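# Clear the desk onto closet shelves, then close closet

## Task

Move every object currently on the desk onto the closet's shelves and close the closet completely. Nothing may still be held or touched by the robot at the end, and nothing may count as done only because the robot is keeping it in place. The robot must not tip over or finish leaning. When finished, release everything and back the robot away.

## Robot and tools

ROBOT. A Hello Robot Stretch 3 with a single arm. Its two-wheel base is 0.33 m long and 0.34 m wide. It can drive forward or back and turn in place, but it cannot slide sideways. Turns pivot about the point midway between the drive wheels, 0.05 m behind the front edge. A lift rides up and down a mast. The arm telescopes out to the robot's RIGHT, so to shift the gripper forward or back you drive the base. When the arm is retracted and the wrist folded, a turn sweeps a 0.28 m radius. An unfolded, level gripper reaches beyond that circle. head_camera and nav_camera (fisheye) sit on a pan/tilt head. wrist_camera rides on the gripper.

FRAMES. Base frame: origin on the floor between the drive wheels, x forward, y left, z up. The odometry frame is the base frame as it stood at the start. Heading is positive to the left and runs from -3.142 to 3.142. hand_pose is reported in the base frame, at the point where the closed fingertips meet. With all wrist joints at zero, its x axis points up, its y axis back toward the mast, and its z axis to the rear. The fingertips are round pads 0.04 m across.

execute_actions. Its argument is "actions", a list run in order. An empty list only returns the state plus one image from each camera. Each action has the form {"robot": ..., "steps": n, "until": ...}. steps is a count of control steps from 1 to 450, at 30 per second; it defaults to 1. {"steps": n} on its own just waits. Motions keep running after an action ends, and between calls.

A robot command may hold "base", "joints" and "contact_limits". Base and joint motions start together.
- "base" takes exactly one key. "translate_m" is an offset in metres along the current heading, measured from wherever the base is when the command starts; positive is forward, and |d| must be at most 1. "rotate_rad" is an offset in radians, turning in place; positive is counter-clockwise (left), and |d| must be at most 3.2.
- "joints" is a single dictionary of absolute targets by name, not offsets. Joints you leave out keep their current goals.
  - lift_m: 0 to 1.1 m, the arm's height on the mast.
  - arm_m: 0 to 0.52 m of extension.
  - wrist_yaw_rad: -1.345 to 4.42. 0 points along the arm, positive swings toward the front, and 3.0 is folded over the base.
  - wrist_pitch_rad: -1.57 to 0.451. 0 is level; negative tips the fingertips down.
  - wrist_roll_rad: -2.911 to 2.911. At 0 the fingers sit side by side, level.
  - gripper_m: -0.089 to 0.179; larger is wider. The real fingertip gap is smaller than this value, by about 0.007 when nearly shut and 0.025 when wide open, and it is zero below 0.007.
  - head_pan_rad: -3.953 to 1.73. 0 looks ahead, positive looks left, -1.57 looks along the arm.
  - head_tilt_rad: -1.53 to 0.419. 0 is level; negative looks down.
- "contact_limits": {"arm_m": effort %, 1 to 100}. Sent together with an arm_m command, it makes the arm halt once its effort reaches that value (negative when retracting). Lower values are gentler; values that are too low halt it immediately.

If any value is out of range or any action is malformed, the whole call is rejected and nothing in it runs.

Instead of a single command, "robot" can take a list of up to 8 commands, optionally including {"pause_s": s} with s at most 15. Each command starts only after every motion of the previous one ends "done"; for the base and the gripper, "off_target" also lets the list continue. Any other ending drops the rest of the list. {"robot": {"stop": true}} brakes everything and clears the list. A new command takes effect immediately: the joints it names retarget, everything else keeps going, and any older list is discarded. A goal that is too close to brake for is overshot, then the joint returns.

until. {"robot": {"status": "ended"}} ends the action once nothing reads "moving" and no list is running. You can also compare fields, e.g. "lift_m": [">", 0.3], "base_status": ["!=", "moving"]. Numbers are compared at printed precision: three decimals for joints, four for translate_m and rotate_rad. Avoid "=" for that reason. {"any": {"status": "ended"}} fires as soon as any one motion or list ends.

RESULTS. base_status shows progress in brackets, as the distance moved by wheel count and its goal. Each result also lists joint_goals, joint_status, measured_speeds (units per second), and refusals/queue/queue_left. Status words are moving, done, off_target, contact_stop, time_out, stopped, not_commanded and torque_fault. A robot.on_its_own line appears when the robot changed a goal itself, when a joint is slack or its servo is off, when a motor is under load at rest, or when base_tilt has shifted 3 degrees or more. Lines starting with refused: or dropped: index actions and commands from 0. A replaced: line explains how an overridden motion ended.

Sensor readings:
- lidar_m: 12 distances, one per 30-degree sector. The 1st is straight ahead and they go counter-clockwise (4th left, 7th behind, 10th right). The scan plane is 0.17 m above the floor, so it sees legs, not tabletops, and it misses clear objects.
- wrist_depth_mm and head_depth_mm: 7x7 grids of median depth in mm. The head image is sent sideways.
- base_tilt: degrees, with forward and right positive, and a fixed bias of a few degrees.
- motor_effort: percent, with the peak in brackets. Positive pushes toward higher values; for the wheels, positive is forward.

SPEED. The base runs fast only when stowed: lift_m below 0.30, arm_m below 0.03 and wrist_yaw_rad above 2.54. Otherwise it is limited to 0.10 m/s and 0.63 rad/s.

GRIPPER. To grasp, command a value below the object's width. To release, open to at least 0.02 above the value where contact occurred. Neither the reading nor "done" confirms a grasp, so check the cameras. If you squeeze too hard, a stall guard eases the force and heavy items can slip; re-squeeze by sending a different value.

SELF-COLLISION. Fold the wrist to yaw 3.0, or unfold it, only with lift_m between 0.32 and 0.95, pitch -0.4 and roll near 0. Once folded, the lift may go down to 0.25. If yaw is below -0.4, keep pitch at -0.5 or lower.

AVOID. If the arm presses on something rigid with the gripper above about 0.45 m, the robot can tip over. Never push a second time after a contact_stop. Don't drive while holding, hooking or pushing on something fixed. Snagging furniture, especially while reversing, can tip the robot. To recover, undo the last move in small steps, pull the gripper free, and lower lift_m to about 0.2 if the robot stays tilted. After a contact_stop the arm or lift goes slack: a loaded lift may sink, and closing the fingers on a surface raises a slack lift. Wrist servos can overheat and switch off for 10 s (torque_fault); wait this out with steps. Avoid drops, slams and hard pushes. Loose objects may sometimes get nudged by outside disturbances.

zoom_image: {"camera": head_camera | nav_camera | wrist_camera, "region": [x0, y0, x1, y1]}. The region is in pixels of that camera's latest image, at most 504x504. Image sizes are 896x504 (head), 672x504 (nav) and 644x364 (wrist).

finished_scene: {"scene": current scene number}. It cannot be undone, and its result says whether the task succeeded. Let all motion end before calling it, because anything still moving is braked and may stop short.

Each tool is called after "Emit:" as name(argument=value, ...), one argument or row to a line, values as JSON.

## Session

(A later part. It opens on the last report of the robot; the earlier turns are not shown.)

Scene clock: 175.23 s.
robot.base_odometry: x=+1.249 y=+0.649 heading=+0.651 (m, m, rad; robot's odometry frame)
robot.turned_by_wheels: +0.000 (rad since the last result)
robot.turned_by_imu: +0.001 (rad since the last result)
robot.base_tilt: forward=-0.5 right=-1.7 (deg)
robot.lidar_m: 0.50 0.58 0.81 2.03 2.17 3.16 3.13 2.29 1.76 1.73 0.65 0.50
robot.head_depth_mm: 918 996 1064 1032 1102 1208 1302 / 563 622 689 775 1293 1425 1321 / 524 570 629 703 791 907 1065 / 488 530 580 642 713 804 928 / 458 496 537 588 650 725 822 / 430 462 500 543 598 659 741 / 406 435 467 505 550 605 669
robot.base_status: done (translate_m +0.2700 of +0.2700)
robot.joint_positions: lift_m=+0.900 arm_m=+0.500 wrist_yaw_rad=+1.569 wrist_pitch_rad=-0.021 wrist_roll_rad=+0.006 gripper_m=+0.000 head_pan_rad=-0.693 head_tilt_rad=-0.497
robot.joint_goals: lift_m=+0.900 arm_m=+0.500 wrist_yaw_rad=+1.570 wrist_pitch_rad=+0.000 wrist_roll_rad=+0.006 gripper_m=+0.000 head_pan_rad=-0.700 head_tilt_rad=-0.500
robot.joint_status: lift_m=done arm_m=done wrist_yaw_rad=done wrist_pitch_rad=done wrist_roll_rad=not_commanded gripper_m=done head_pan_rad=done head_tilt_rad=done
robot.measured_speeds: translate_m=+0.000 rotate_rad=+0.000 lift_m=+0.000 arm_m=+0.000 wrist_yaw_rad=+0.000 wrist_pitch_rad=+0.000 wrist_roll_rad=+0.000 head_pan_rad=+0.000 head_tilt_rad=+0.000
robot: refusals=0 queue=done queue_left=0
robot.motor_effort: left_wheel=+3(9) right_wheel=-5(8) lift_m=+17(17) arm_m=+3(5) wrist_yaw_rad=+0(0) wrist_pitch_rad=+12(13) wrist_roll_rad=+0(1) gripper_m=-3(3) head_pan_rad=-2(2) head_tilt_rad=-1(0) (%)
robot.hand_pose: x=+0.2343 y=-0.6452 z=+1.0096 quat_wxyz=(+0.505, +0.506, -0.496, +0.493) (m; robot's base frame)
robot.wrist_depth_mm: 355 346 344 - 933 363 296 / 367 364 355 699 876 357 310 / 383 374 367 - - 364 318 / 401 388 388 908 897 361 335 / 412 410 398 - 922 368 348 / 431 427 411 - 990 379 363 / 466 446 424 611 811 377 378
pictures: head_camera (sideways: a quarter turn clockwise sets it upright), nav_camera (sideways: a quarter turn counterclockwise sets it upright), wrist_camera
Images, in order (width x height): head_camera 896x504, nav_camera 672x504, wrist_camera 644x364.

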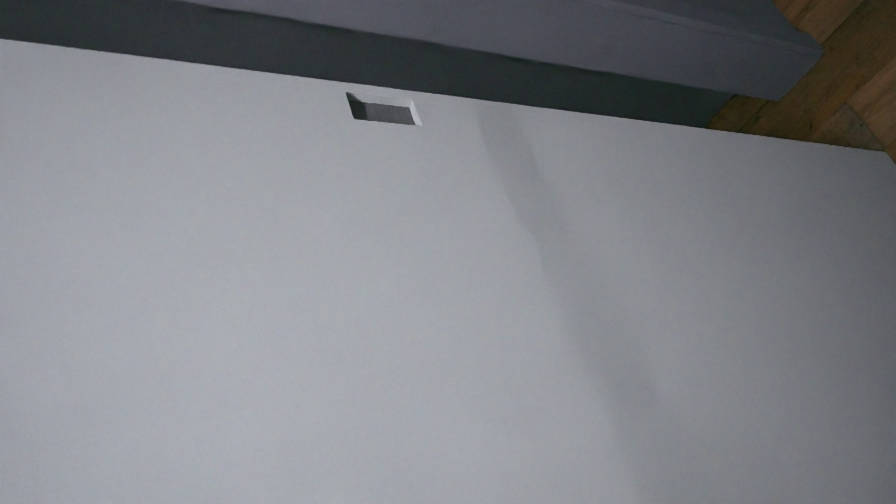

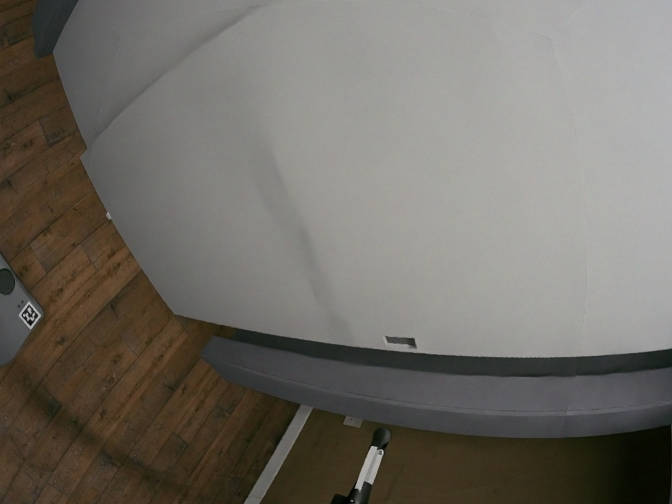

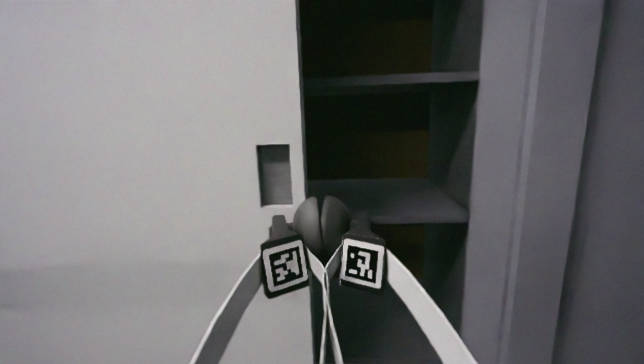

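Emit:
execute_actions(
  actions=[
    {"robot":[{"joints":{"arm_m":0.52}},{"base":{"translate_m":0.21}},{"joints":{"arm_m":0.0},"contact_limits":{"arm_m":25}}],"steps":400,"until":{"robot":{"status":"ended"}}},
  ],
)

Scene clock: 186.20 s.
robot.base_odometry: x=+1.416 y=+0.776 heading=+0.651 (m, m, rad; robot's odometry frame)
robot.turned_by_wheels: +0.000 (rad since the last result)
robot.turned_by_imu: +0.002 (rad since the last result)
robot.base_tilt: forward=-0.6 right=-1.7 (deg)
robot.lidar_m: 0.29 0.31 0.45 2.02 2.15 3.14 3.35 2.31 1.79 0.88 0.38 0.29
robot.head_depth_mm: 334 959 1076 1147 1244 1352 1337 / 304 334 372 420 488 1448 1320 / 287 309 340 379 429 491 575 / - 289 313 346 387 432 508 / - - 292 318 351 380 458 / - - - 295 323 355 401 / - - - 284 298 327 363
robot.base_status: done (translate_m +0.2100 of +0.2100)
robot.joint_positions: lift_m=+0.900 arm_m=+0.000 wrist_yaw_rad=+1.569 wrist_pitch_rad=-0.020 wrist_roll_rad=+0.006 gripper_m=+0.000 head_pan_rad=-0.693 head_tilt_rad=-0.497
robot.joint_goals: lift_m=+0.900 arm_m=+0.000 wrist_yaw_rad=+1.570 wrist_pitch_rad=+0.000 wrist_roll_rad=+0.006 gripper_m=+0.000 head_pan_rad=-0.700 head_tilt_rad=-0.500
robot.joint_status: lift_m=done arm_m=done wrist_yaw_rad=done wrist_pitch_rad=done wrist_roll_rad=not_commanded gripper_m=done head_pan_rad=done head_tilt_rad=done
robot.measured_speeds: translate_m=+0.000 rotate_rad=+0.000 lift_m=+0.000 arm_m=+0.000 wrist_yaw_rad=+0.000 wrist_pitch_rad=+0.000 wrist_roll_rad=+0.000 head_pan_rad=+0.000 head_tilt_rad=+0.000
robot: refusals=0 queue=done queue_left=0
robot.motor_effort: left_wheel=+2(8) right_wheel=-4(8) lift_m=+18(18) arm_m=-2(7) wrist_yaw_rad=+0(40) wrist_pitch_rad=+11(12) wrist_roll_rad=+0(0) gripper_m=-3(10) head_pan_rad=-1(2) head_tilt_rad=-1(2) (%)
robot.contact_limits: arm_m 25 (drawing in: default 15, maximum 25; extending or still: default 22, maximum 35)
robot.hand_pose: x=+0.2343 y=-0.1459 z=+1.0099 quat_wxyz=(+0.505, +0.506, -0.497, +0.493) (m; robot's base frame)
robot.wrist_depth_mm: 193 190 186 182 179 176 174 / 199 198 194 189 186 182 180 / 208 205 200 196 191 190 185 / 217 212 209 203 200 196 200 / 225 220 218 - 208 204 207 / 238 230 225 224 217 211 209 / 249 242 235 228 225 220 216
pictures: head_camera (sideways: a quarter turn clockwise sets it upright), nav_camera (sideways: a quarter turn counterclockwise sets it upright), wrist_camera
Images, in order (width x height): head_camera 896x504, nav_camera 672x504, wrist_camera 644x364.

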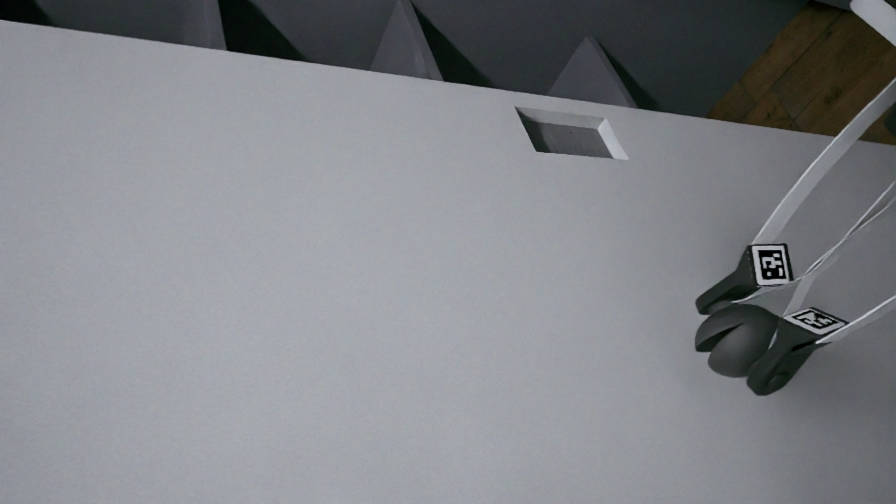

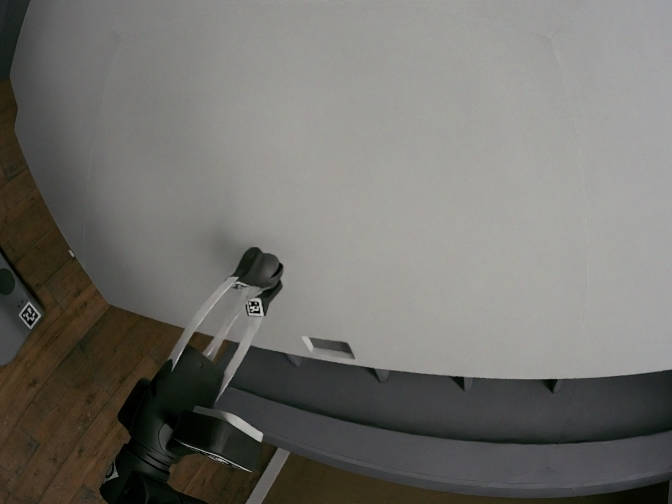

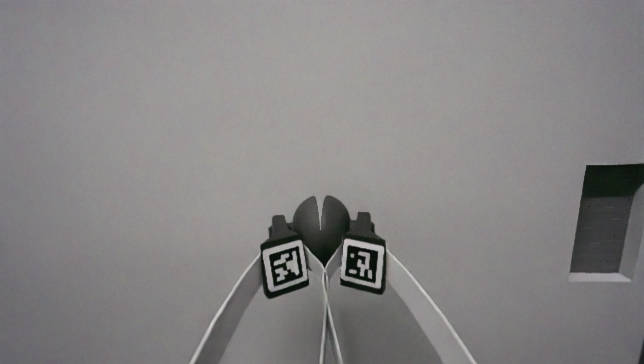

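Emit:
execute_actions(
  actions=[
    {"robot":[{"base":{"translate_m":-0.08}},{"joints":{"arm_m":0.36}},{"base":{"translate_m":0.16}},{"joints":{"arm_m":0.0},"contact_limits":{"arm_m":25}},{"base":{"translate_m":-0.2},"joints":{"head_pan_rad":-0.9}}],"steps":450,"until":{"robot":{"status":"ended"}}},
  ],
)

Scene clock: 204.13 s.
robot.base_odometry: x=+1.320 y=+0.704 heading=+0.651 (m, m, rad; robot's odometry frame)
robot.turned_by_wheels: +0.000 (rad since the last result)
robot.turned_by_imu: -0.341 (rad since the last result)
robot.base_tilt: forward=+0.2 right=-1.6 (deg)
robot.lidar_m: 0.36 0.36 0.42 0.68 1.97 2.28 3.70 3.27 2.10 1.81 0.96 0.42
robot.head_depth_mm: 1474 1594 1716 1846 1949 1578 1379 / 1522 1645 1792 1934 1960 1582 1383 / 918 1028 1798 1998 1918 1527 1369 / 801 867 949 1052 1170 1329 1323 / 908 993 1092 1218 1382 1520 1315 / 963 1045 1152 1299 1400 1595 1278 / 1003 1083 1198 1367 1285 1563 1301
robot.base_status: moving (translate_m -0.2000 of -0.2000)
robot.joint_positions: lift_m=+0.900 arm_m=+0.000 wrist_yaw_rad=+1.495 wrist_pitch_rad=-0.018 wrist_roll_rad=+0.006 gripper_m=+0.000 head_pan_rad=-0.893 head_tilt_rad=-0.499
robot.joint_goals: lift_m=+0.900 arm_m=+0.000 wrist_yaw_rad=+1.495 wrist_pitch_rad=+0.000 wrist_roll_rad=+0.006 gripper_m=+0.000 head_pan_rad=-0.900 head_tilt_rad=-0.500
robot.joint_status: lift_m=done arm_m=done wrist_yaw_rad=done wrist_pitch_rad=done wrist_roll_rad=not_commanded gripper_m=done head_pan_rad=done head_tilt_rad=done
robot.measured_speeds: translate_m=+0.000 rotate_rad=+0.000 lift_m=+0.000 arm_m=+0.000 wrist_yaw_rad=+0.000 wrist_pitch_rad=+0.000 wrist_roll_rad=+0.000 head_pan_rad=+0.000 head_tilt_rad=+0.000
robot: refusals=0 queue=running queue_left=0
robot.on_its_own: wrist_yaw_rad is held at +1.495, not at your +1.570, by its stall guard, which is not easing now
robot.motor_effort: left_wheel=+1(93) right_wheel=-1(48) lift_m=+24(24) arm_m=-2(14) wrist_yaw_rad=+0(70) wrist_pitch_rad=+10(13) wrist_roll_rad=+0(0) gripper_m=-3(15) head_pan_rad=-1(15) head_tilt_rad=-1(2) (%)
robot.contact_limits: arm_m 25 (drawing in: default 15, maximum 25; extending or still: default 22, maximum 35)
robot.hand_pose: x=+0.2337 y=-0.1647 z=+1.0103 quat_wxyz=(+0.522, +0.487, -0.515, +0.475) (m; robot's base frame)
robot.wrist_depth_mm: 245 265 291 - - 872 647 / 256 270 297 - - 869 602 / 266 282 301 - - 904 613 / 268 290 318 - - 907 604 / 275 297 323 - - 958 620 / 280 308 330 - - 948 647 / 287 313 356 825 940 916 646
pictures: head_camera (sideways: a quarter turn clockwise sets it upright), nav_camera (sideways: a quarter turn counterclockwise sets it upright), wrist_camera
Images, in order (width x height): head_camera 896x504, nav_camera 672x504, wrist_camera 644x364.

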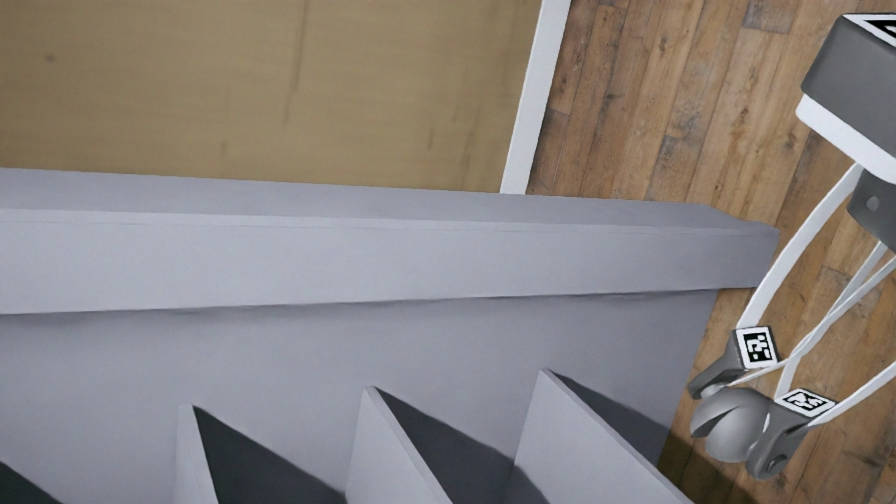

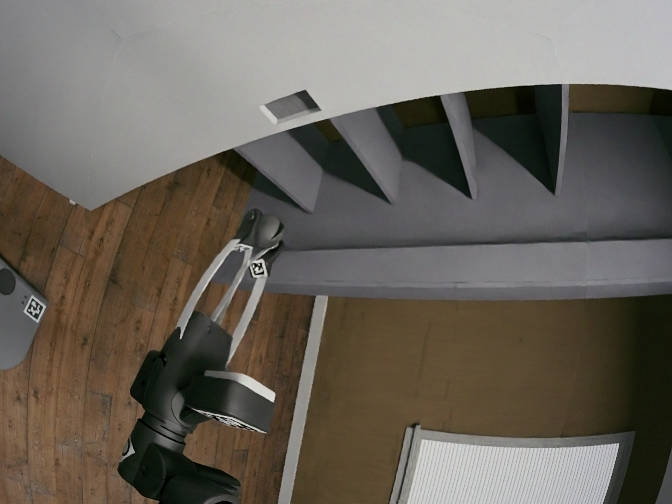

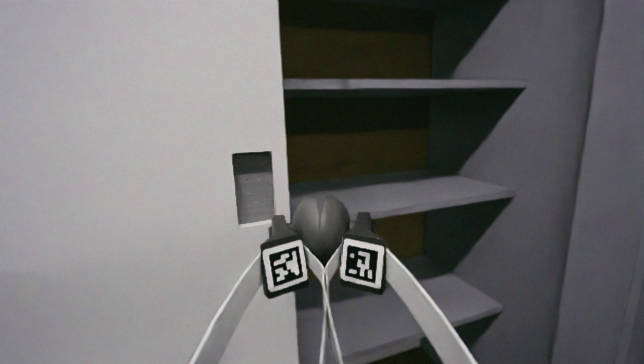

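Emit:
execute_actions(
  actions=[
    {"robot":[{"base":{"translate_m":-0.15},"joints":{"wrist_pitch_rad":-0.4}},{"joints":{"wrist_yaw_rad":3.0}},{"joints":{"lift_m":0.25,"head_pan_rad":0,"head_tilt_rad":-0.4}},{"base":{"rotate_rad":-2.84}},{"base":{"translate_m":1.0}},{"base":{"translate_m":1.0}}],"steps":450,"until":{"robot":{"status":"ended"}}},
    {"steps":300,"until":{"robot":{"status":"ended"}}},
  ],
)

Scene clock: 237.30 s.
robot.base_odometry: x=+0.042 y=-1.017 heading=-2.189 (m, m, rad; robot's odometry frame)
robot.turned_by_wheels: -2.840 (rad since the last result)
robot.turned_by_imu: -2.824 (rad since the last result)
robot.base_tilt: forward=-0.6 right=-1.7 (deg)
robot.lidar_m: 1.12 1.63 1.78 1.73 1.85 2.61 2.50 2.63 2.06 2.02 2.08 1.58
robot.head_depth_mm: 1291 1375 1481 1602 1728 1705 1408 / 1290 1384 1490 1601 1759 1715 1396 / 1290 1381 1496 1606 1744 1726 1417 / 1295 1387 1457 1047 1763 1717 1396 / 1300 1392 1447 913 1711 1575 1358 / 1304 1394 1452 908 1780 1735 1397 / 1303 1399 1461 907 1784 1716 1396
robot.base_status: done (translate_m +1.0000 of +1.0000)
robot.joint_positions: lift_m=+0.250 arm_m=+0.000 wrist_yaw_rad=+2.998 wrist_pitch_rad=-0.414 wrist_roll_rad=+0.006 gripper_m=+0.000 head_pan_rad=-0.007 head_tilt_rad=-0.407
robot.joint_goals: lift_m=+0.250 arm_m=+0.000 wrist_yaw_rad=+3.000 wrist_pitch_rad=-0.400 wrist_roll_rad=+0.006 gripper_m=+0.000 head_pan_rad=+0.000 head_tilt_rad=-0.400
robot.joint_status: lift_m=done arm_m=done wrist_yaw_rad=done wrist_pitch_rad=done wrist_roll_rad=not_commanded gripper_m=done head_pan_rad=done head_tilt_rad=done
robot.measured_speeds: translate_m=+0.000 rotate_rad=+0.000 lift_m=+0.000 arm_m=+0.000 wrist_yaw_rad=+0.000 wrist_pitch_rad=+0.000 wrist_roll_rad=+0.000 head_pan_rad=+0.000 head_tilt_rad=+0.000
robot: refusals=0 queue=done queue_left=0
robot.motor_effort: left_wheel=+1(13) right_wheel=-3(10) lift_m=+18(20) arm_m=-1(2) wrist_yaw_rad=+0(2) wrist_pitch_rad=+8(10) wrist_roll_rad=+0(0) gripper_m=-4(3) head_pan_rad=+2(28) head_tilt_rad=+3(11) (%)
robot.contact_limits: arm_m 25 (drawing in: default 15, maximum 25; extending or still: default 22, maximum 35)
robot.hand_pose: x=+0.0109 y=+0.0774 z=+0.2641 quat_wxyz=(+0.195, +0.702, +0.095, +0.678) (m; robot's base frame)
robot.wrist_depth_mm: - - - - - - - / - - - - - - - / 880 871 877 859 850 848 822 / 680 652 673 664 659 629 640 / 558 547 557 - 524 531 526 / 459 487 - - 443 446 439 / - - - - 387 386 378
pictures: head_camera (sideways: a quarter turn clockwise sets it upright), nav_camera (sideways: a quarter turn counterclockwise sets it upright), wrist_camera
Images, in order (width x height): head_camera 896x504, nav_camera 672x504, wrist_camera 644x364.

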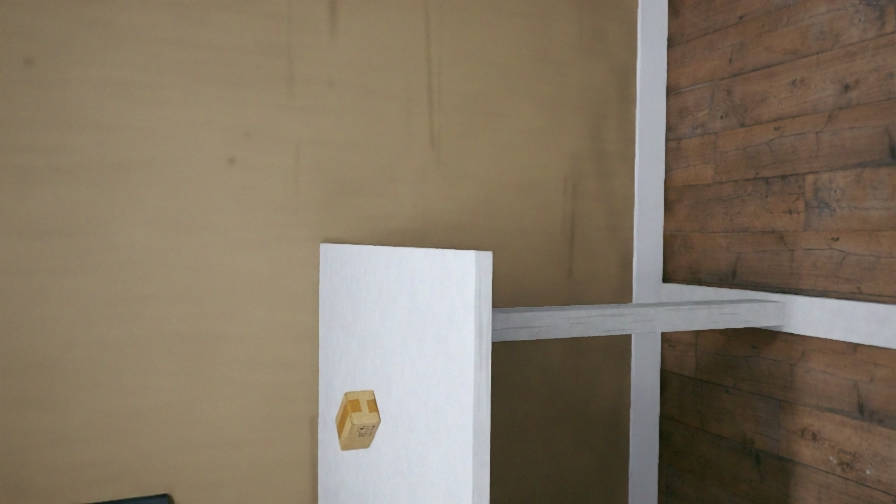

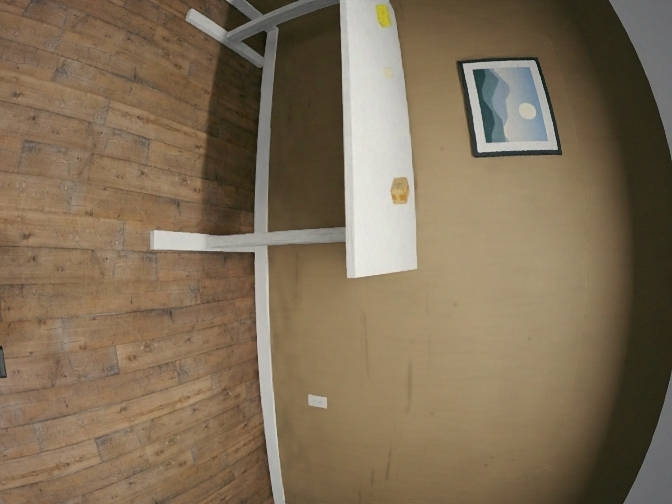

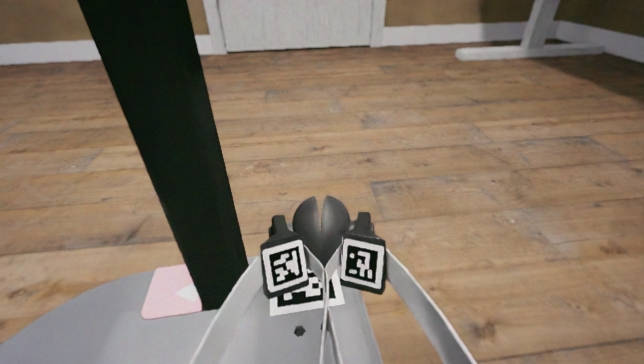

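Emit:
execute_actions(
  actions=[
    {"robot":[{"base":{"translate_m":0.5}},{"base":{"rotate_rad":1.571},"joints":{"lift_m":0.9,"head_pan_rad":-1.3,"head_tilt_rad":-0.7}},{"joints":{"wrist_yaw_rad":0,"wrist_pitch_rad":-0.3,"gripper_m":0.15}},{"base":{"translate_m":0.28}}],"steps":450,"until":{"robot":{"status":"ended"}}},
  ],
)

Scene clock: 258.70 s.
robot.base_odometry: x=-0.248 y=-1.425 heading=-0.618 (m, m, rad; robot's odometry frame)
robot.turned_by_wheels: +1.571 (rad since the last result)
robot.turned_by_imu: +2.296 (rad since the last result)
robot.base_tilt: forward=-0.6 right=-1.8 (deg)
robot.lidar_m: 1.87 2.97 2.96 2.50 2.15 2.15 1.27 1.10 0.65 1.26 1.41 1.59
robot.head_depth_mm: 1240 922 663 517 - - - / 1352 917 661 553 - - - / 1480 914 660 1915 1615 1369 1183 / 1548 915 719 1836 1602 1371 1186 / 1484 919 1871 1947 1618 1364 1188 / 1420 1038 1807 1905 1599 1360 1188 / 1372 1527 1683 1841 1613 1365 1193
robot.base_status: done (rotate_rad +1.5712 of +1.5710)
robot.joint_positions: lift_m=+0.900 arm_m=+0.000 wrist_yaw_rad=+0.007 wrist_pitch_rad=-0.225 wrist_roll_rad=-0.034 gripper_m=+0.150 head_pan_rad=-1.295 head_tilt_rad=-0.695
robot.joint_goals: lift_m=+0.900 arm_m=+0.000 wrist_yaw_rad=+0.000 wrist_pitch_rad=-0.300 wrist_roll_rad=-0.034 gripper_m=+0.150 head_pan_rad=-1.300 head_tilt_rad=-0.700
robot.joint_status: lift_m=done arm_m=done wrist_yaw_rad=done wrist_pitch_rad=off_target wrist_roll_rad=not_commanded gripper_m=moving head_pan_rad=done head_tilt_rad=done
robot.measured_speeds: translate_m=+0.000 rotate_rad=+0.000 lift_m=+0.000 arm_m=+0.000 wrist_yaw_rad=+0.000 wrist_pitch_rad=+0.000 wrist_roll_rad=+0.000 head_pan_rad=+0.000 head_tilt_rad=+0.000
robot: refusals=0 queue=running queue_left=1
robot.motor_effort: left_wheel=+1(59) right_wheel=-7(34) lift_m=+26(42) arm_m=+2(7) wrist_yaw_rad=-5(66) wrist_pitch_rad=-44(54) wrist_roll_rad=+16(23) gripper_m=+2(98) head_pan_rad=-1(26) head_tilt_rad=-2(19) (%)
robot.contact_limits: arm_m 25 (drawing in: default 15, maximum 25; extending or still: default 22, maximum 35)
robot.hand_pose: x=-0.0197 y=-0.3892 z=+0.9582 quat_wxyz=(+0.715, +0.084, -0.690, -0.076) (m; robot's base frame)
robot.wrist_depth_mm: - - - - 880 738 633 / - 978 890 - 857 750 639 / - 496 412 415 417 417 345 / - - 298 258 261 263 263 / - - - 210 189 202 193 / - - - - 163 143 150 / - - - - - 132 124
pictures: head_camera (sideways: a quarter turn clockwise sets it upright), nav_camera (sideways: a quarter turn counterclockwise sets it upright), wrist_camera
Images, in order (width x height): head_camera 896x504, nav_camera 672x504, wrist_camera 644x364.

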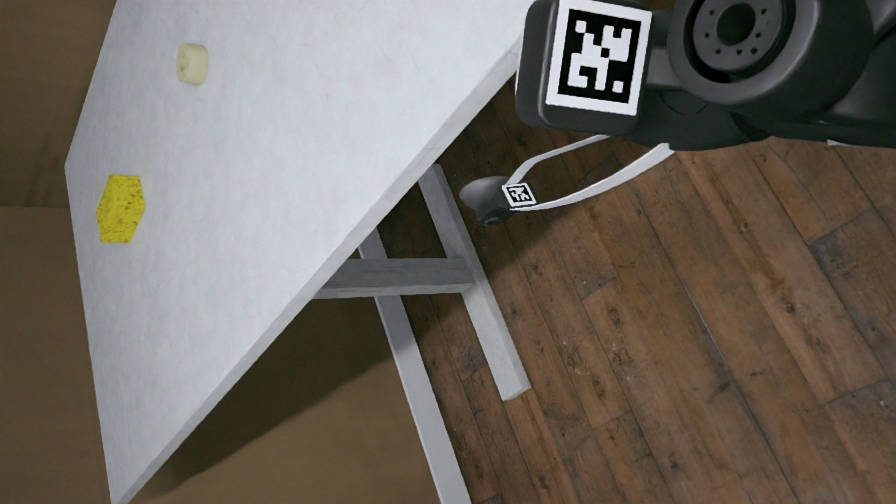

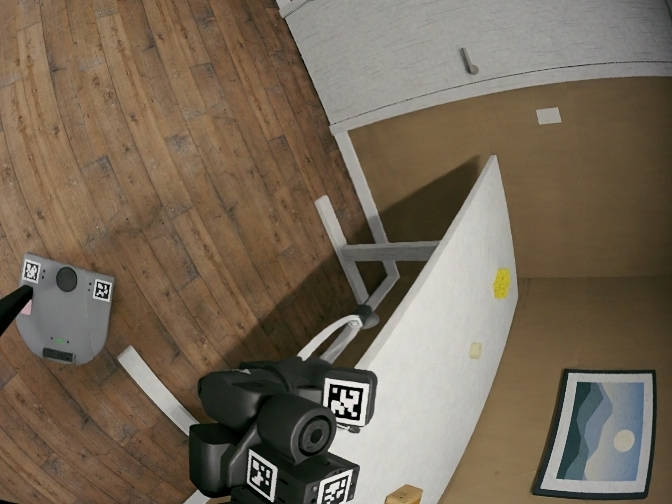

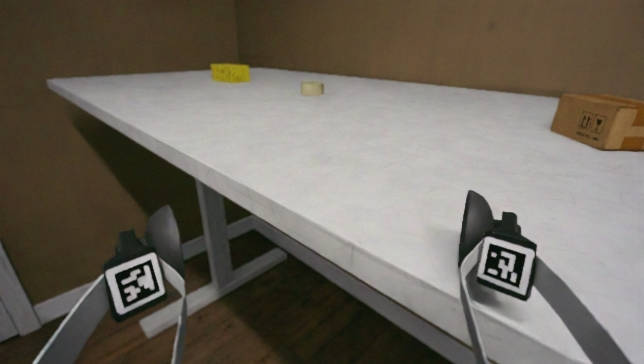

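Emit:
execute_actions(
  actions=[
    {"robot":{"stop":true},"steps":10},
    {"robot":[{"joints":{"lift_m":1.08,"wrist_pitch_rad":-0.3}},{"base":{"rotate_rad":-0.72}}],"steps":300,"until":{"robot":{"status":"ended"}}},
  ],
)

Scene clock: 265.93 s.
robot.base_odometry: x=-0.248 y=-1.425 heading=-1.338 (m, m, rad; robot's odometry frame)
robot.turned_by_wheels: -0.720 (rad since the last result)
robot.turned_by_imu: -0.721 (rad since the last result)
robot.base_tilt: forward=-0.5 right=-1.7 (deg)
robot.lidar_m: 1.59 1.70 2.44 2.95 2.90 2.21 2.15 1.47 1.12 0.65 1.15 1.42
robot.head_depth_mm: 884 872 717 - - 1364 1187 / 915 918 720 517 436 1335 1182 / 945 917 613 517 447 1339 1169 / 971 919 661 517 459 1361 1188 / 1004 922 660 515 1496 1363 1189 / 1036 915 660 517 1538 1361 1185 / 1069 915 661 516 1567 1367 1183
robot.base_status: done (rotate_rad -0.7198 of -0.7200)
robot.joint_positions: lift_m=+1.080 arm_m=+0.000 wrist_yaw_rad=+0.002 wrist_pitch_rad=-0.314 wrist_roll_rad=+0.000 gripper_m=+0.150 head_pan_rad=-1.295 head_tilt_rad=-0.695
robot.joint_goals: lift_m=+1.080 arm_m=+0.000 wrist_yaw_rad=+0.000 wrist_pitch_rad=-0.300 wrist_roll_rad=+0.000 gripper_m=+0.150 head_pan_rad=-1.300 head_tilt_rad=-0.700
robot.joint_status: lift_m=done arm_m=done wrist_yaw_rad=done wrist_pitch_rad=done wrist_roll_rad=not_commanded gripper_m=done head_pan_rad=done head_tilt_rad=done
robot.measured_speeds: translate_m=+0.000 rotate_rad=+0.000 lift_m=+0.000 arm_m=+0.000 wrist_yaw_rad=+0.000 wrist_pitch_rad=+0.000 wrist_roll_rad=+0.000 head_pan_rad=+0.000 head_tilt_rad=+0.000
robot: refusals=0 queue=done queue_left=0
robot.motor_effort: left_wheel=+4(8) right_wheel=-6(10) lift_m=+42(44) arm_m=+2(2) wrist_yaw_rad=-3(6) wrist_pitch_rad=+8(44) wrist_roll_rad=+2(16) gripper_m=+1(2) head_pan_rad=+0(1) head_tilt_rad=-2(2) (%)
robot.contact_limits: arm_m 25 (drawing in: default 15, maximum 25; extending or still: default 22, maximum 35)
robot.hand_pose: x=-0.0211 y=-0.3811 z=+1.1163 quat_wxyz=(+0.699, +0.111, -0.698, -0.110) (m; robot's base frame)
robot.wrist_depth_mm: 757 787 752 726 738 726 737 / 826 827 808 771 779 781 760 / 838 841 820 762 864 862 841 / 574 564 491 546 911 907 901 / 439 456 430 425 - - - / 357 - 353 350 357 - - / 310 300 297 296 293 - -
pictures: head_camera (sideways: a quarter turn clockwise sets it upright), nav_camera (sideways: a quarter turn counterclockwise sets it upright), wrist_camera
dropped: robot: command 2 of its queue: wrist_pitch_rad: off_target
Images, in order (width x height): head_camera 896x504, nav_camera 672x504, wrist_camera 644x364.

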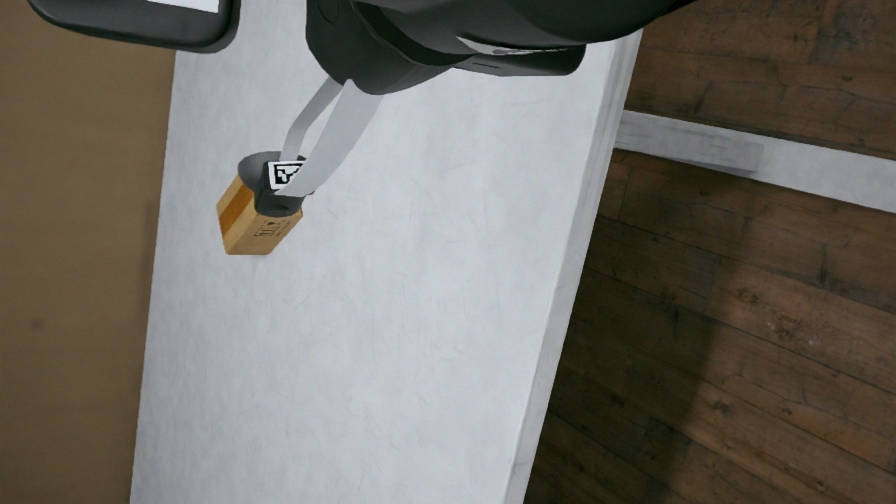

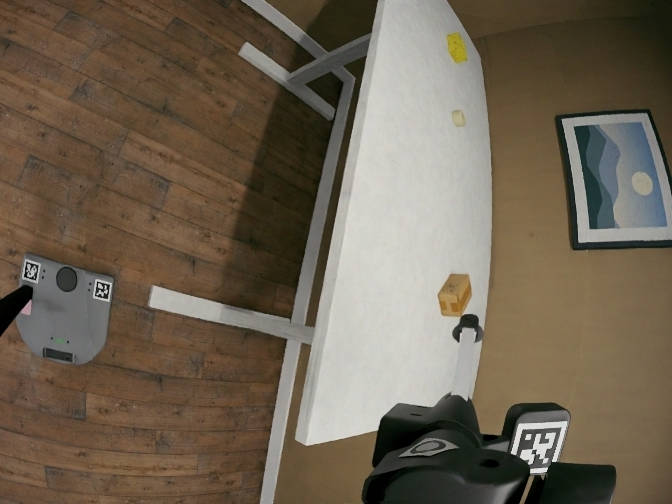

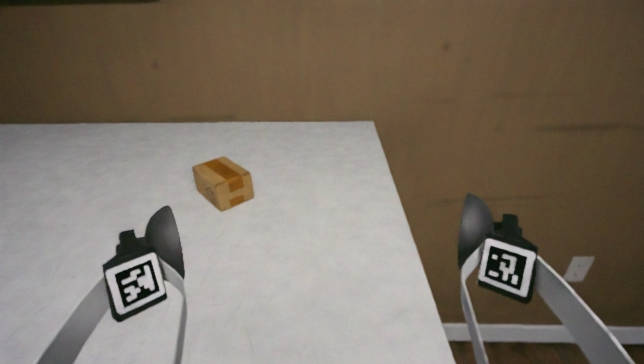

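Emit:
execute_actions(
  actions=[
    {"robot":{"base":{"translate_m":0.16},"joints":{"arm_m":0.2,"wrist_pitch_rad":-0.6,"head_pan_rad":-1.57}},"steps":300,"until":{"robot":{"status":"ended"}}},
  ],
)

Scene clock: 272.87 s.
robot.base_odometry: x=-0.211 y=-1.580 heading=-1.338 (m, m, rad; robot's odometry frame)
robot.turned_by_wheels: +0.000 (rad since the last result)
robot.turned_by_imu: +0.002 (rad since the last result)
robot.base_tilt: forward=-0.5 right=-1.7 (deg)
robot.lidar_m: 1.43 1.53 2.21 2.95 3.09 2.36 2.31 1.48 0.68 0.67 1.17 1.28
robot.head_depth_mm: - 850 660 517 447 1361 1183 / - 870 659 517 446 1368 1191 / - - 635 517 447 1287 1161 / 919 - 639 516 447 1370 1193 / 938 972 661 516 460 1358 1182 / 946 917 659 515 459 1365 1186 / 947 919 659 516 459 1360 1179
robot.base_status: done (translate_m +0.1600 of +0.1600)
robot.joint_positions: lift_m=+1.080 arm_m=+0.200 wrist_yaw_rad=+0.002 wrist_pitch_rad=-0.610 wrist_roll_rad=+0.001 gripper_m=+0.150 head_pan_rad=-1.563 head_tilt_rad=-0.695
robot.joint_goals: lift_m=+1.080 arm_m=+0.200 wrist_yaw_rad=+0.000 wrist_pitch_rad=-0.600 wrist_roll_rad=+0.001 gripper_m=+0.150 head_pan_rad=-1.570 head_tilt_rad=-0.700
robot.joint_status: lift_m=done arm_m=done wrist_yaw_rad=done wrist_pitch_rad=done wrist_roll_rad=not_commanded gripper_m=done head_pan_rad=done head_tilt_rad=done
robot.measured_speeds: translate_m=+0.000 rotate_rad=+0.000 lift_m=+0.000 arm_m=+0.000 wrist_yaw_rad=+0.000 wrist_pitch_rad=+0.000 wrist_roll_rad=+0.000 head_pan_rad=+0.000 head_tilt_rad=+0.000
robot: refusals=0 queue=done queue_left=0
robot.motor_effort: left_wheel=+4(9) right_wheel=-6(7) lift_m=+42(42) arm_m=+3(2) wrist_yaw_rad=-2(2) wrist_pitch_rad=+5(8) wrist_roll_rad=+1(2) gripper_m=+1(1) head_pan_rad=-1(14) head_tilt_rad=-2(2) (%)
robot.hand_pose: x=-0.0212 y=-0.5408 z=+1.0516 quat_wxyz=(+0.674, +0.213, -0.674, -0.212) (m; robot's base frame)
robot.wrist_depth_mm: 613 595 615 594 586 595 596 / 500 497 484 492 487 534 667 / 395 401 393 313 403 391 762 / 337 336 338 319 336 333 842 / 291 300 289 286 287 296 285 / 258 - 253 252 252 243 250 / 231 227 226 227 227 226 225
pictures: head_camera (sideways: a quarter turn clockwise sets it upright), nav_camera (sideways: a quarter turn counterclockwise sets it upright), wrist_camera
Images, in order (width x height): head_camera 896x504, nav_camera 672x504, wrist_camera 644x364.

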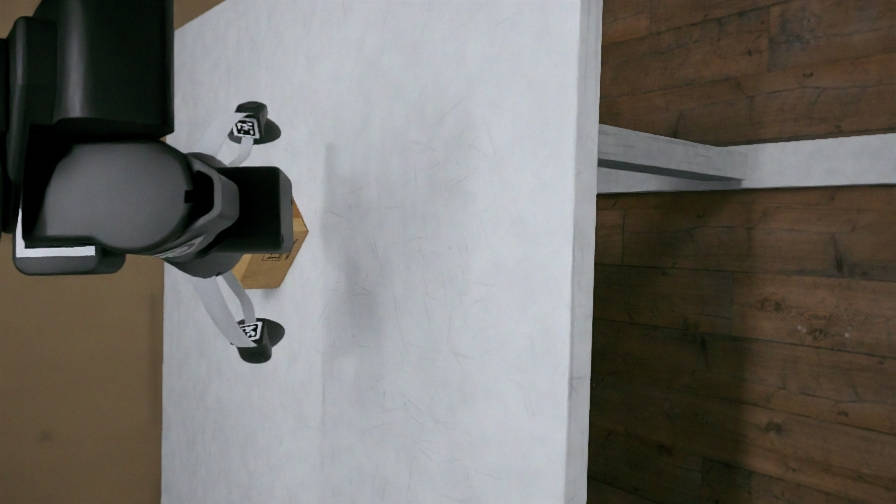

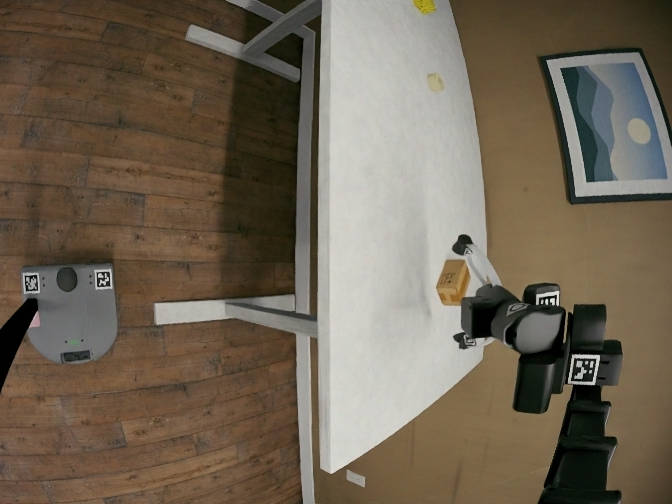

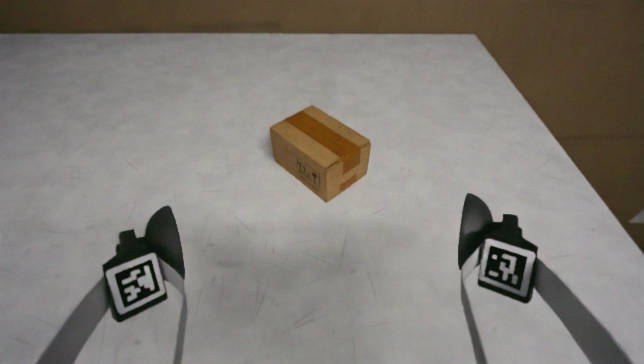

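Emit:
execute_actions(
  actions=[
    {"robot":{"base":{"translate_m":-0.12},"joints":{"arm_m":0.33,"wrist_yaw_rad":0.7}},"steps":300,"until":{"robot":{"status":"ended"}}},
  ],
)

Scene clock: 281.57 s.
robot.base_odometry: x=-0.239 y=-1.463 heading=-1.338 (m, m, rad; robot's odometry frame)
robot.turned_by_wheels: +0.000 (rad since the last result)
robot.turned_by_imu: +0.000 (rad since the last result)
robot.base_tilt: forward=-0.5 right=-1.7 (deg)
robot.lidar_m: 1.56 1.65 2.39 2.96 2.94 2.24 2.19 1.48 1.12 0.66 1.15 1.38
robot.head_depth_mm: 918 1017 1141 534 447 1374 1185 / 953 982 660 517 447 1368 1182 / - 912 661 517 445 1353 1188 / - 823 660 516 447 1282 1164 / 966 846 658 516 447 1364 1188 / 942 944 659 516 446 1363 1178 / 937 976 661 516 447 1363 1197
robot.base_status: done (translate_m -0.1200 of -0.1200)
robot.joint_positions: lift_m=+1.080 arm_m=+0.330 wrist_yaw_rad=+0.698 wrist_pitch_rad=-0.610 wrist_roll_rad=+0.002 gripper_m=+0.150 head_pan_rad=-1.563 head_tilt_rad=-0.695
robot.joint_goals: lift_m=+1.080 arm_m=+0.330 wrist_yaw_rad=+0.700 wrist_pitch_rad=-0.600 wrist_roll_rad=+0.002 gripper_m=+0.150 head_pan_rad=-1.570 head_tilt_rad=-0.700
robot.joint_status: lift_m=done arm_m=done wrist_yaw_rad=done wrist_pitch_rad=done wrist_roll_rad=not_commanded gripper_m=done head_pan_rad=done head_tilt_rad=done
robot.measured_speeds: translate_m=+0.000 rotate_rad=+0.000 lift_m=+0.000 arm_m=+0.000 wrist_yaw_rad=+0.000 wrist_pitch_rad=+0.000 wrist_roll_rad=+0.000 head_pan_rad=+0.000 head_tilt_rad=+0.000
robot: refusals=0 queue=done queue_left=0
robot.motor_effort: left_wheel=+4(4) right_wheel=-5(9) lift_m=+42(42) arm_m=+3(5) wrist_yaw_rad=+1(0) wrist_pitch_rad=+6(6) wrist_roll_rad=+1(1) gripper_m=+0(1) head_pan_rad=+0(2) head_tilt_rad=-1(2) (%)
robot.hand_pose: x=+0.1045 y=-0.6251 z=+1.0516 quat_wxyz=(+0.706, +0.430, -0.561, +0.030) (m; robot's base frame)
robot.wrist_depth_mm: 624 639 627 620 550 457 391 / 500 493 481 481 489 462 419 / 402 393 401 392 394 394 396 / 335 334 331 332 322 326 329 / 290 299 290 280 233 293 287 / 255 - 252 254 240 239 250 / 231 226 226 227 227 224 224
pictures: head_camera (sideways: a quarter turn clockwise sets it upright), nav_camera (sideways: a quarter turn counterclockwise sets it upright), wrist_camera
Images, in order (width x height): head_camera 896x504, nav_camera 672x504, wrist_camera 644x364.

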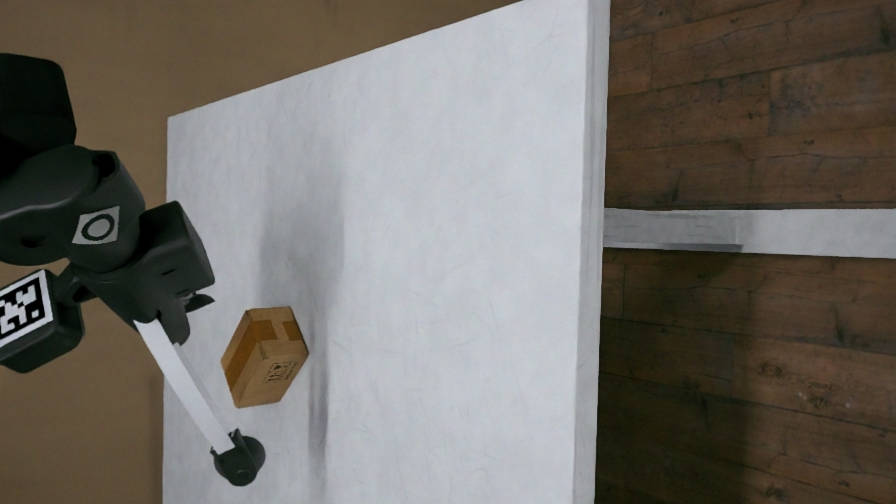

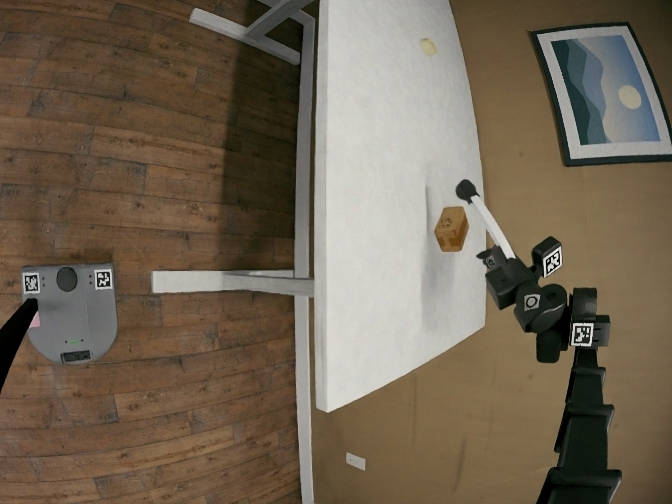

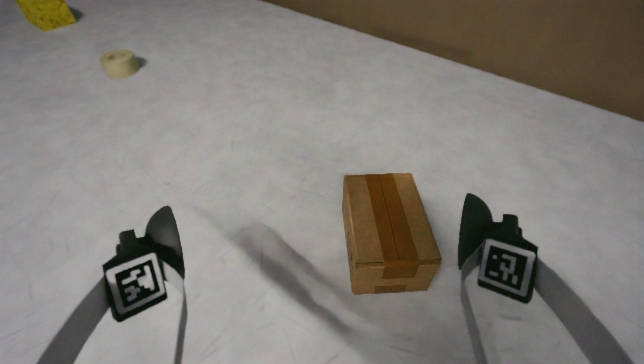

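Emit:
execute_actions(
  actions=[
    {"robot":[{"base":{"translate_m":-0.04},"joints":{"arm_m":0.362}},{"joints":{"lift_m":1.01}}],"steps":300,"until":{"robot":{"status":"ended"}}},
  ],
)

Scene clock: 287.43 s.
robot.base_odometry: x=-0.248 y=-1.425 heading=-1.338 (m, m, rad; robot's odometry frame)
robot.turned_by_wheels: +0.000 (rad since the last result)
robot.turned_by_imu: +0.000 (rad since the last result)
robot.base_tilt: forward=-0.6 right=-1.7 (deg)
robot.lidar_m: 1.60 1.69 2.45 2.96 2.89 2.21 2.15 1.47 1.12 0.65 1.15 1.41
robot.head_depth_mm: - 1060 1158 1342 1511 1369 1192 / - 1030 1100 516 445 1372 1187 / - 826 663 516 447 1373 1183 / 914 - 647 517 447 1284 1165 / 918 917 659 516 446 1370 1191 / 931 912 633 516 446 1368 1182 / 941 916 659 516 447 1371 1180
robot.base_status: done (translate_m -0.0400 of -0.0400)
robot.joint_positions: lift_m=+1.010 arm_m=+0.362 wrist_yaw_rad=+0.698 wrist_pitch_rad=-0.611 wrist_roll_rad=+0.002 gripper_m=+0.150 head_pan_rad=-1.563 head_tilt_rad=-0.695
robot.joint_goals: lift_m=+1.010 arm_m=+0.362 wrist_yaw_rad=+0.700 wrist_pitch_rad=-0.600 wrist_roll_rad=+0.002 gripper_m=+0.150 head_pan_rad=-1.570 head_tilt_rad=-0.700
robot.joint_status: lift_m=done arm_m=done wrist_yaw_rad=done wrist_pitch_rad=done wrist_roll_rad=not_commanded gripper_m=done head_pan_rad=done head_tilt_rad=done
robot.measured_speeds: translate_m=+0.000 rotate_rad=+0.000 lift_m=+0.000 arm_m=+0.000 wrist_yaw_rad=+0.000 wrist_pitch_rad=+0.000 wrist_roll_rad=+0.000 head_pan_rad=+0.000 head_tilt_rad=+0.000
robot: refusals=0 queue=done queue_left=0
robot.motor_effort: left_wheel=+4(4) right_wheel=-5(9) lift_m=+17(50) arm_m=+3(3) wrist_yaw_rad=+0(1) wrist_pitch_rad=+6(6) wrist_roll_rad=+1(1) gripper_m=+1(0) head_pan_rad=-2(3) head_tilt_rad=-1(1) (%)
robot.hand_pose: x=+0.1045 y=-0.6570 z=+0.9825 quat_wxyz=(+0.706, +0.430, -0.561, +0.030) (m; robot's base frame)
robot.wrist_depth_mm: 433 454 453 454 444 412 370 / 356 350 352 347 347 349 342 / 286 285 285 201 281 282 280 / 240 239 240 171 236 237 237 / 208 215 206 186 206 212 205 / 185 - 182 182 181 173 181 / - 163 162 162 162 161 161
pictures: head_camera (sideways: a quarter turn clockwise sets it upright), nav_camera (sideways: a quarter turn counterclockwise sets it upright), wrist_camera
Images, in order (width x height): head_camera 896x504, nav_camera 672x504, wrist_camera 644x364.

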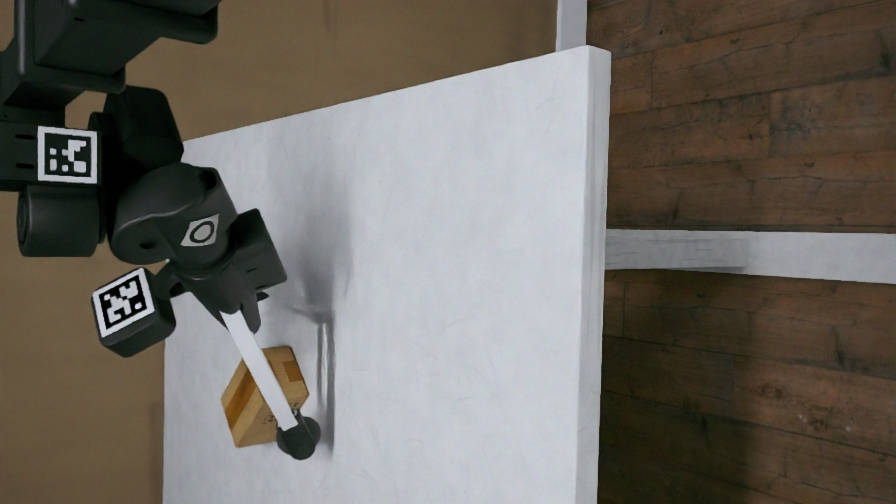

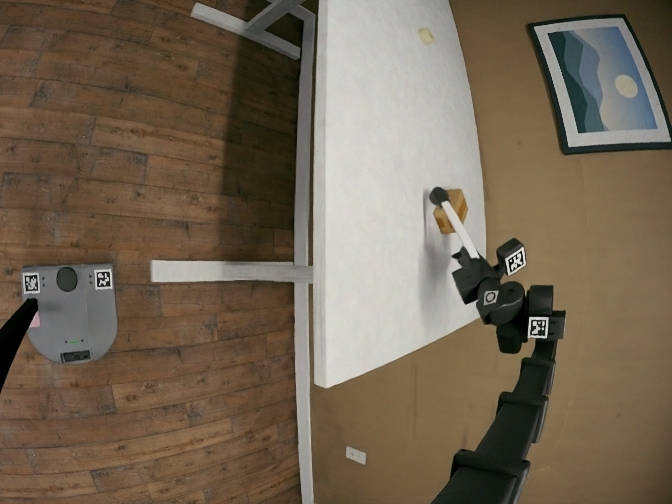

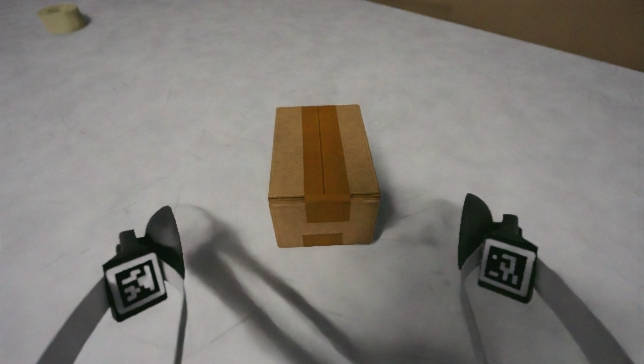

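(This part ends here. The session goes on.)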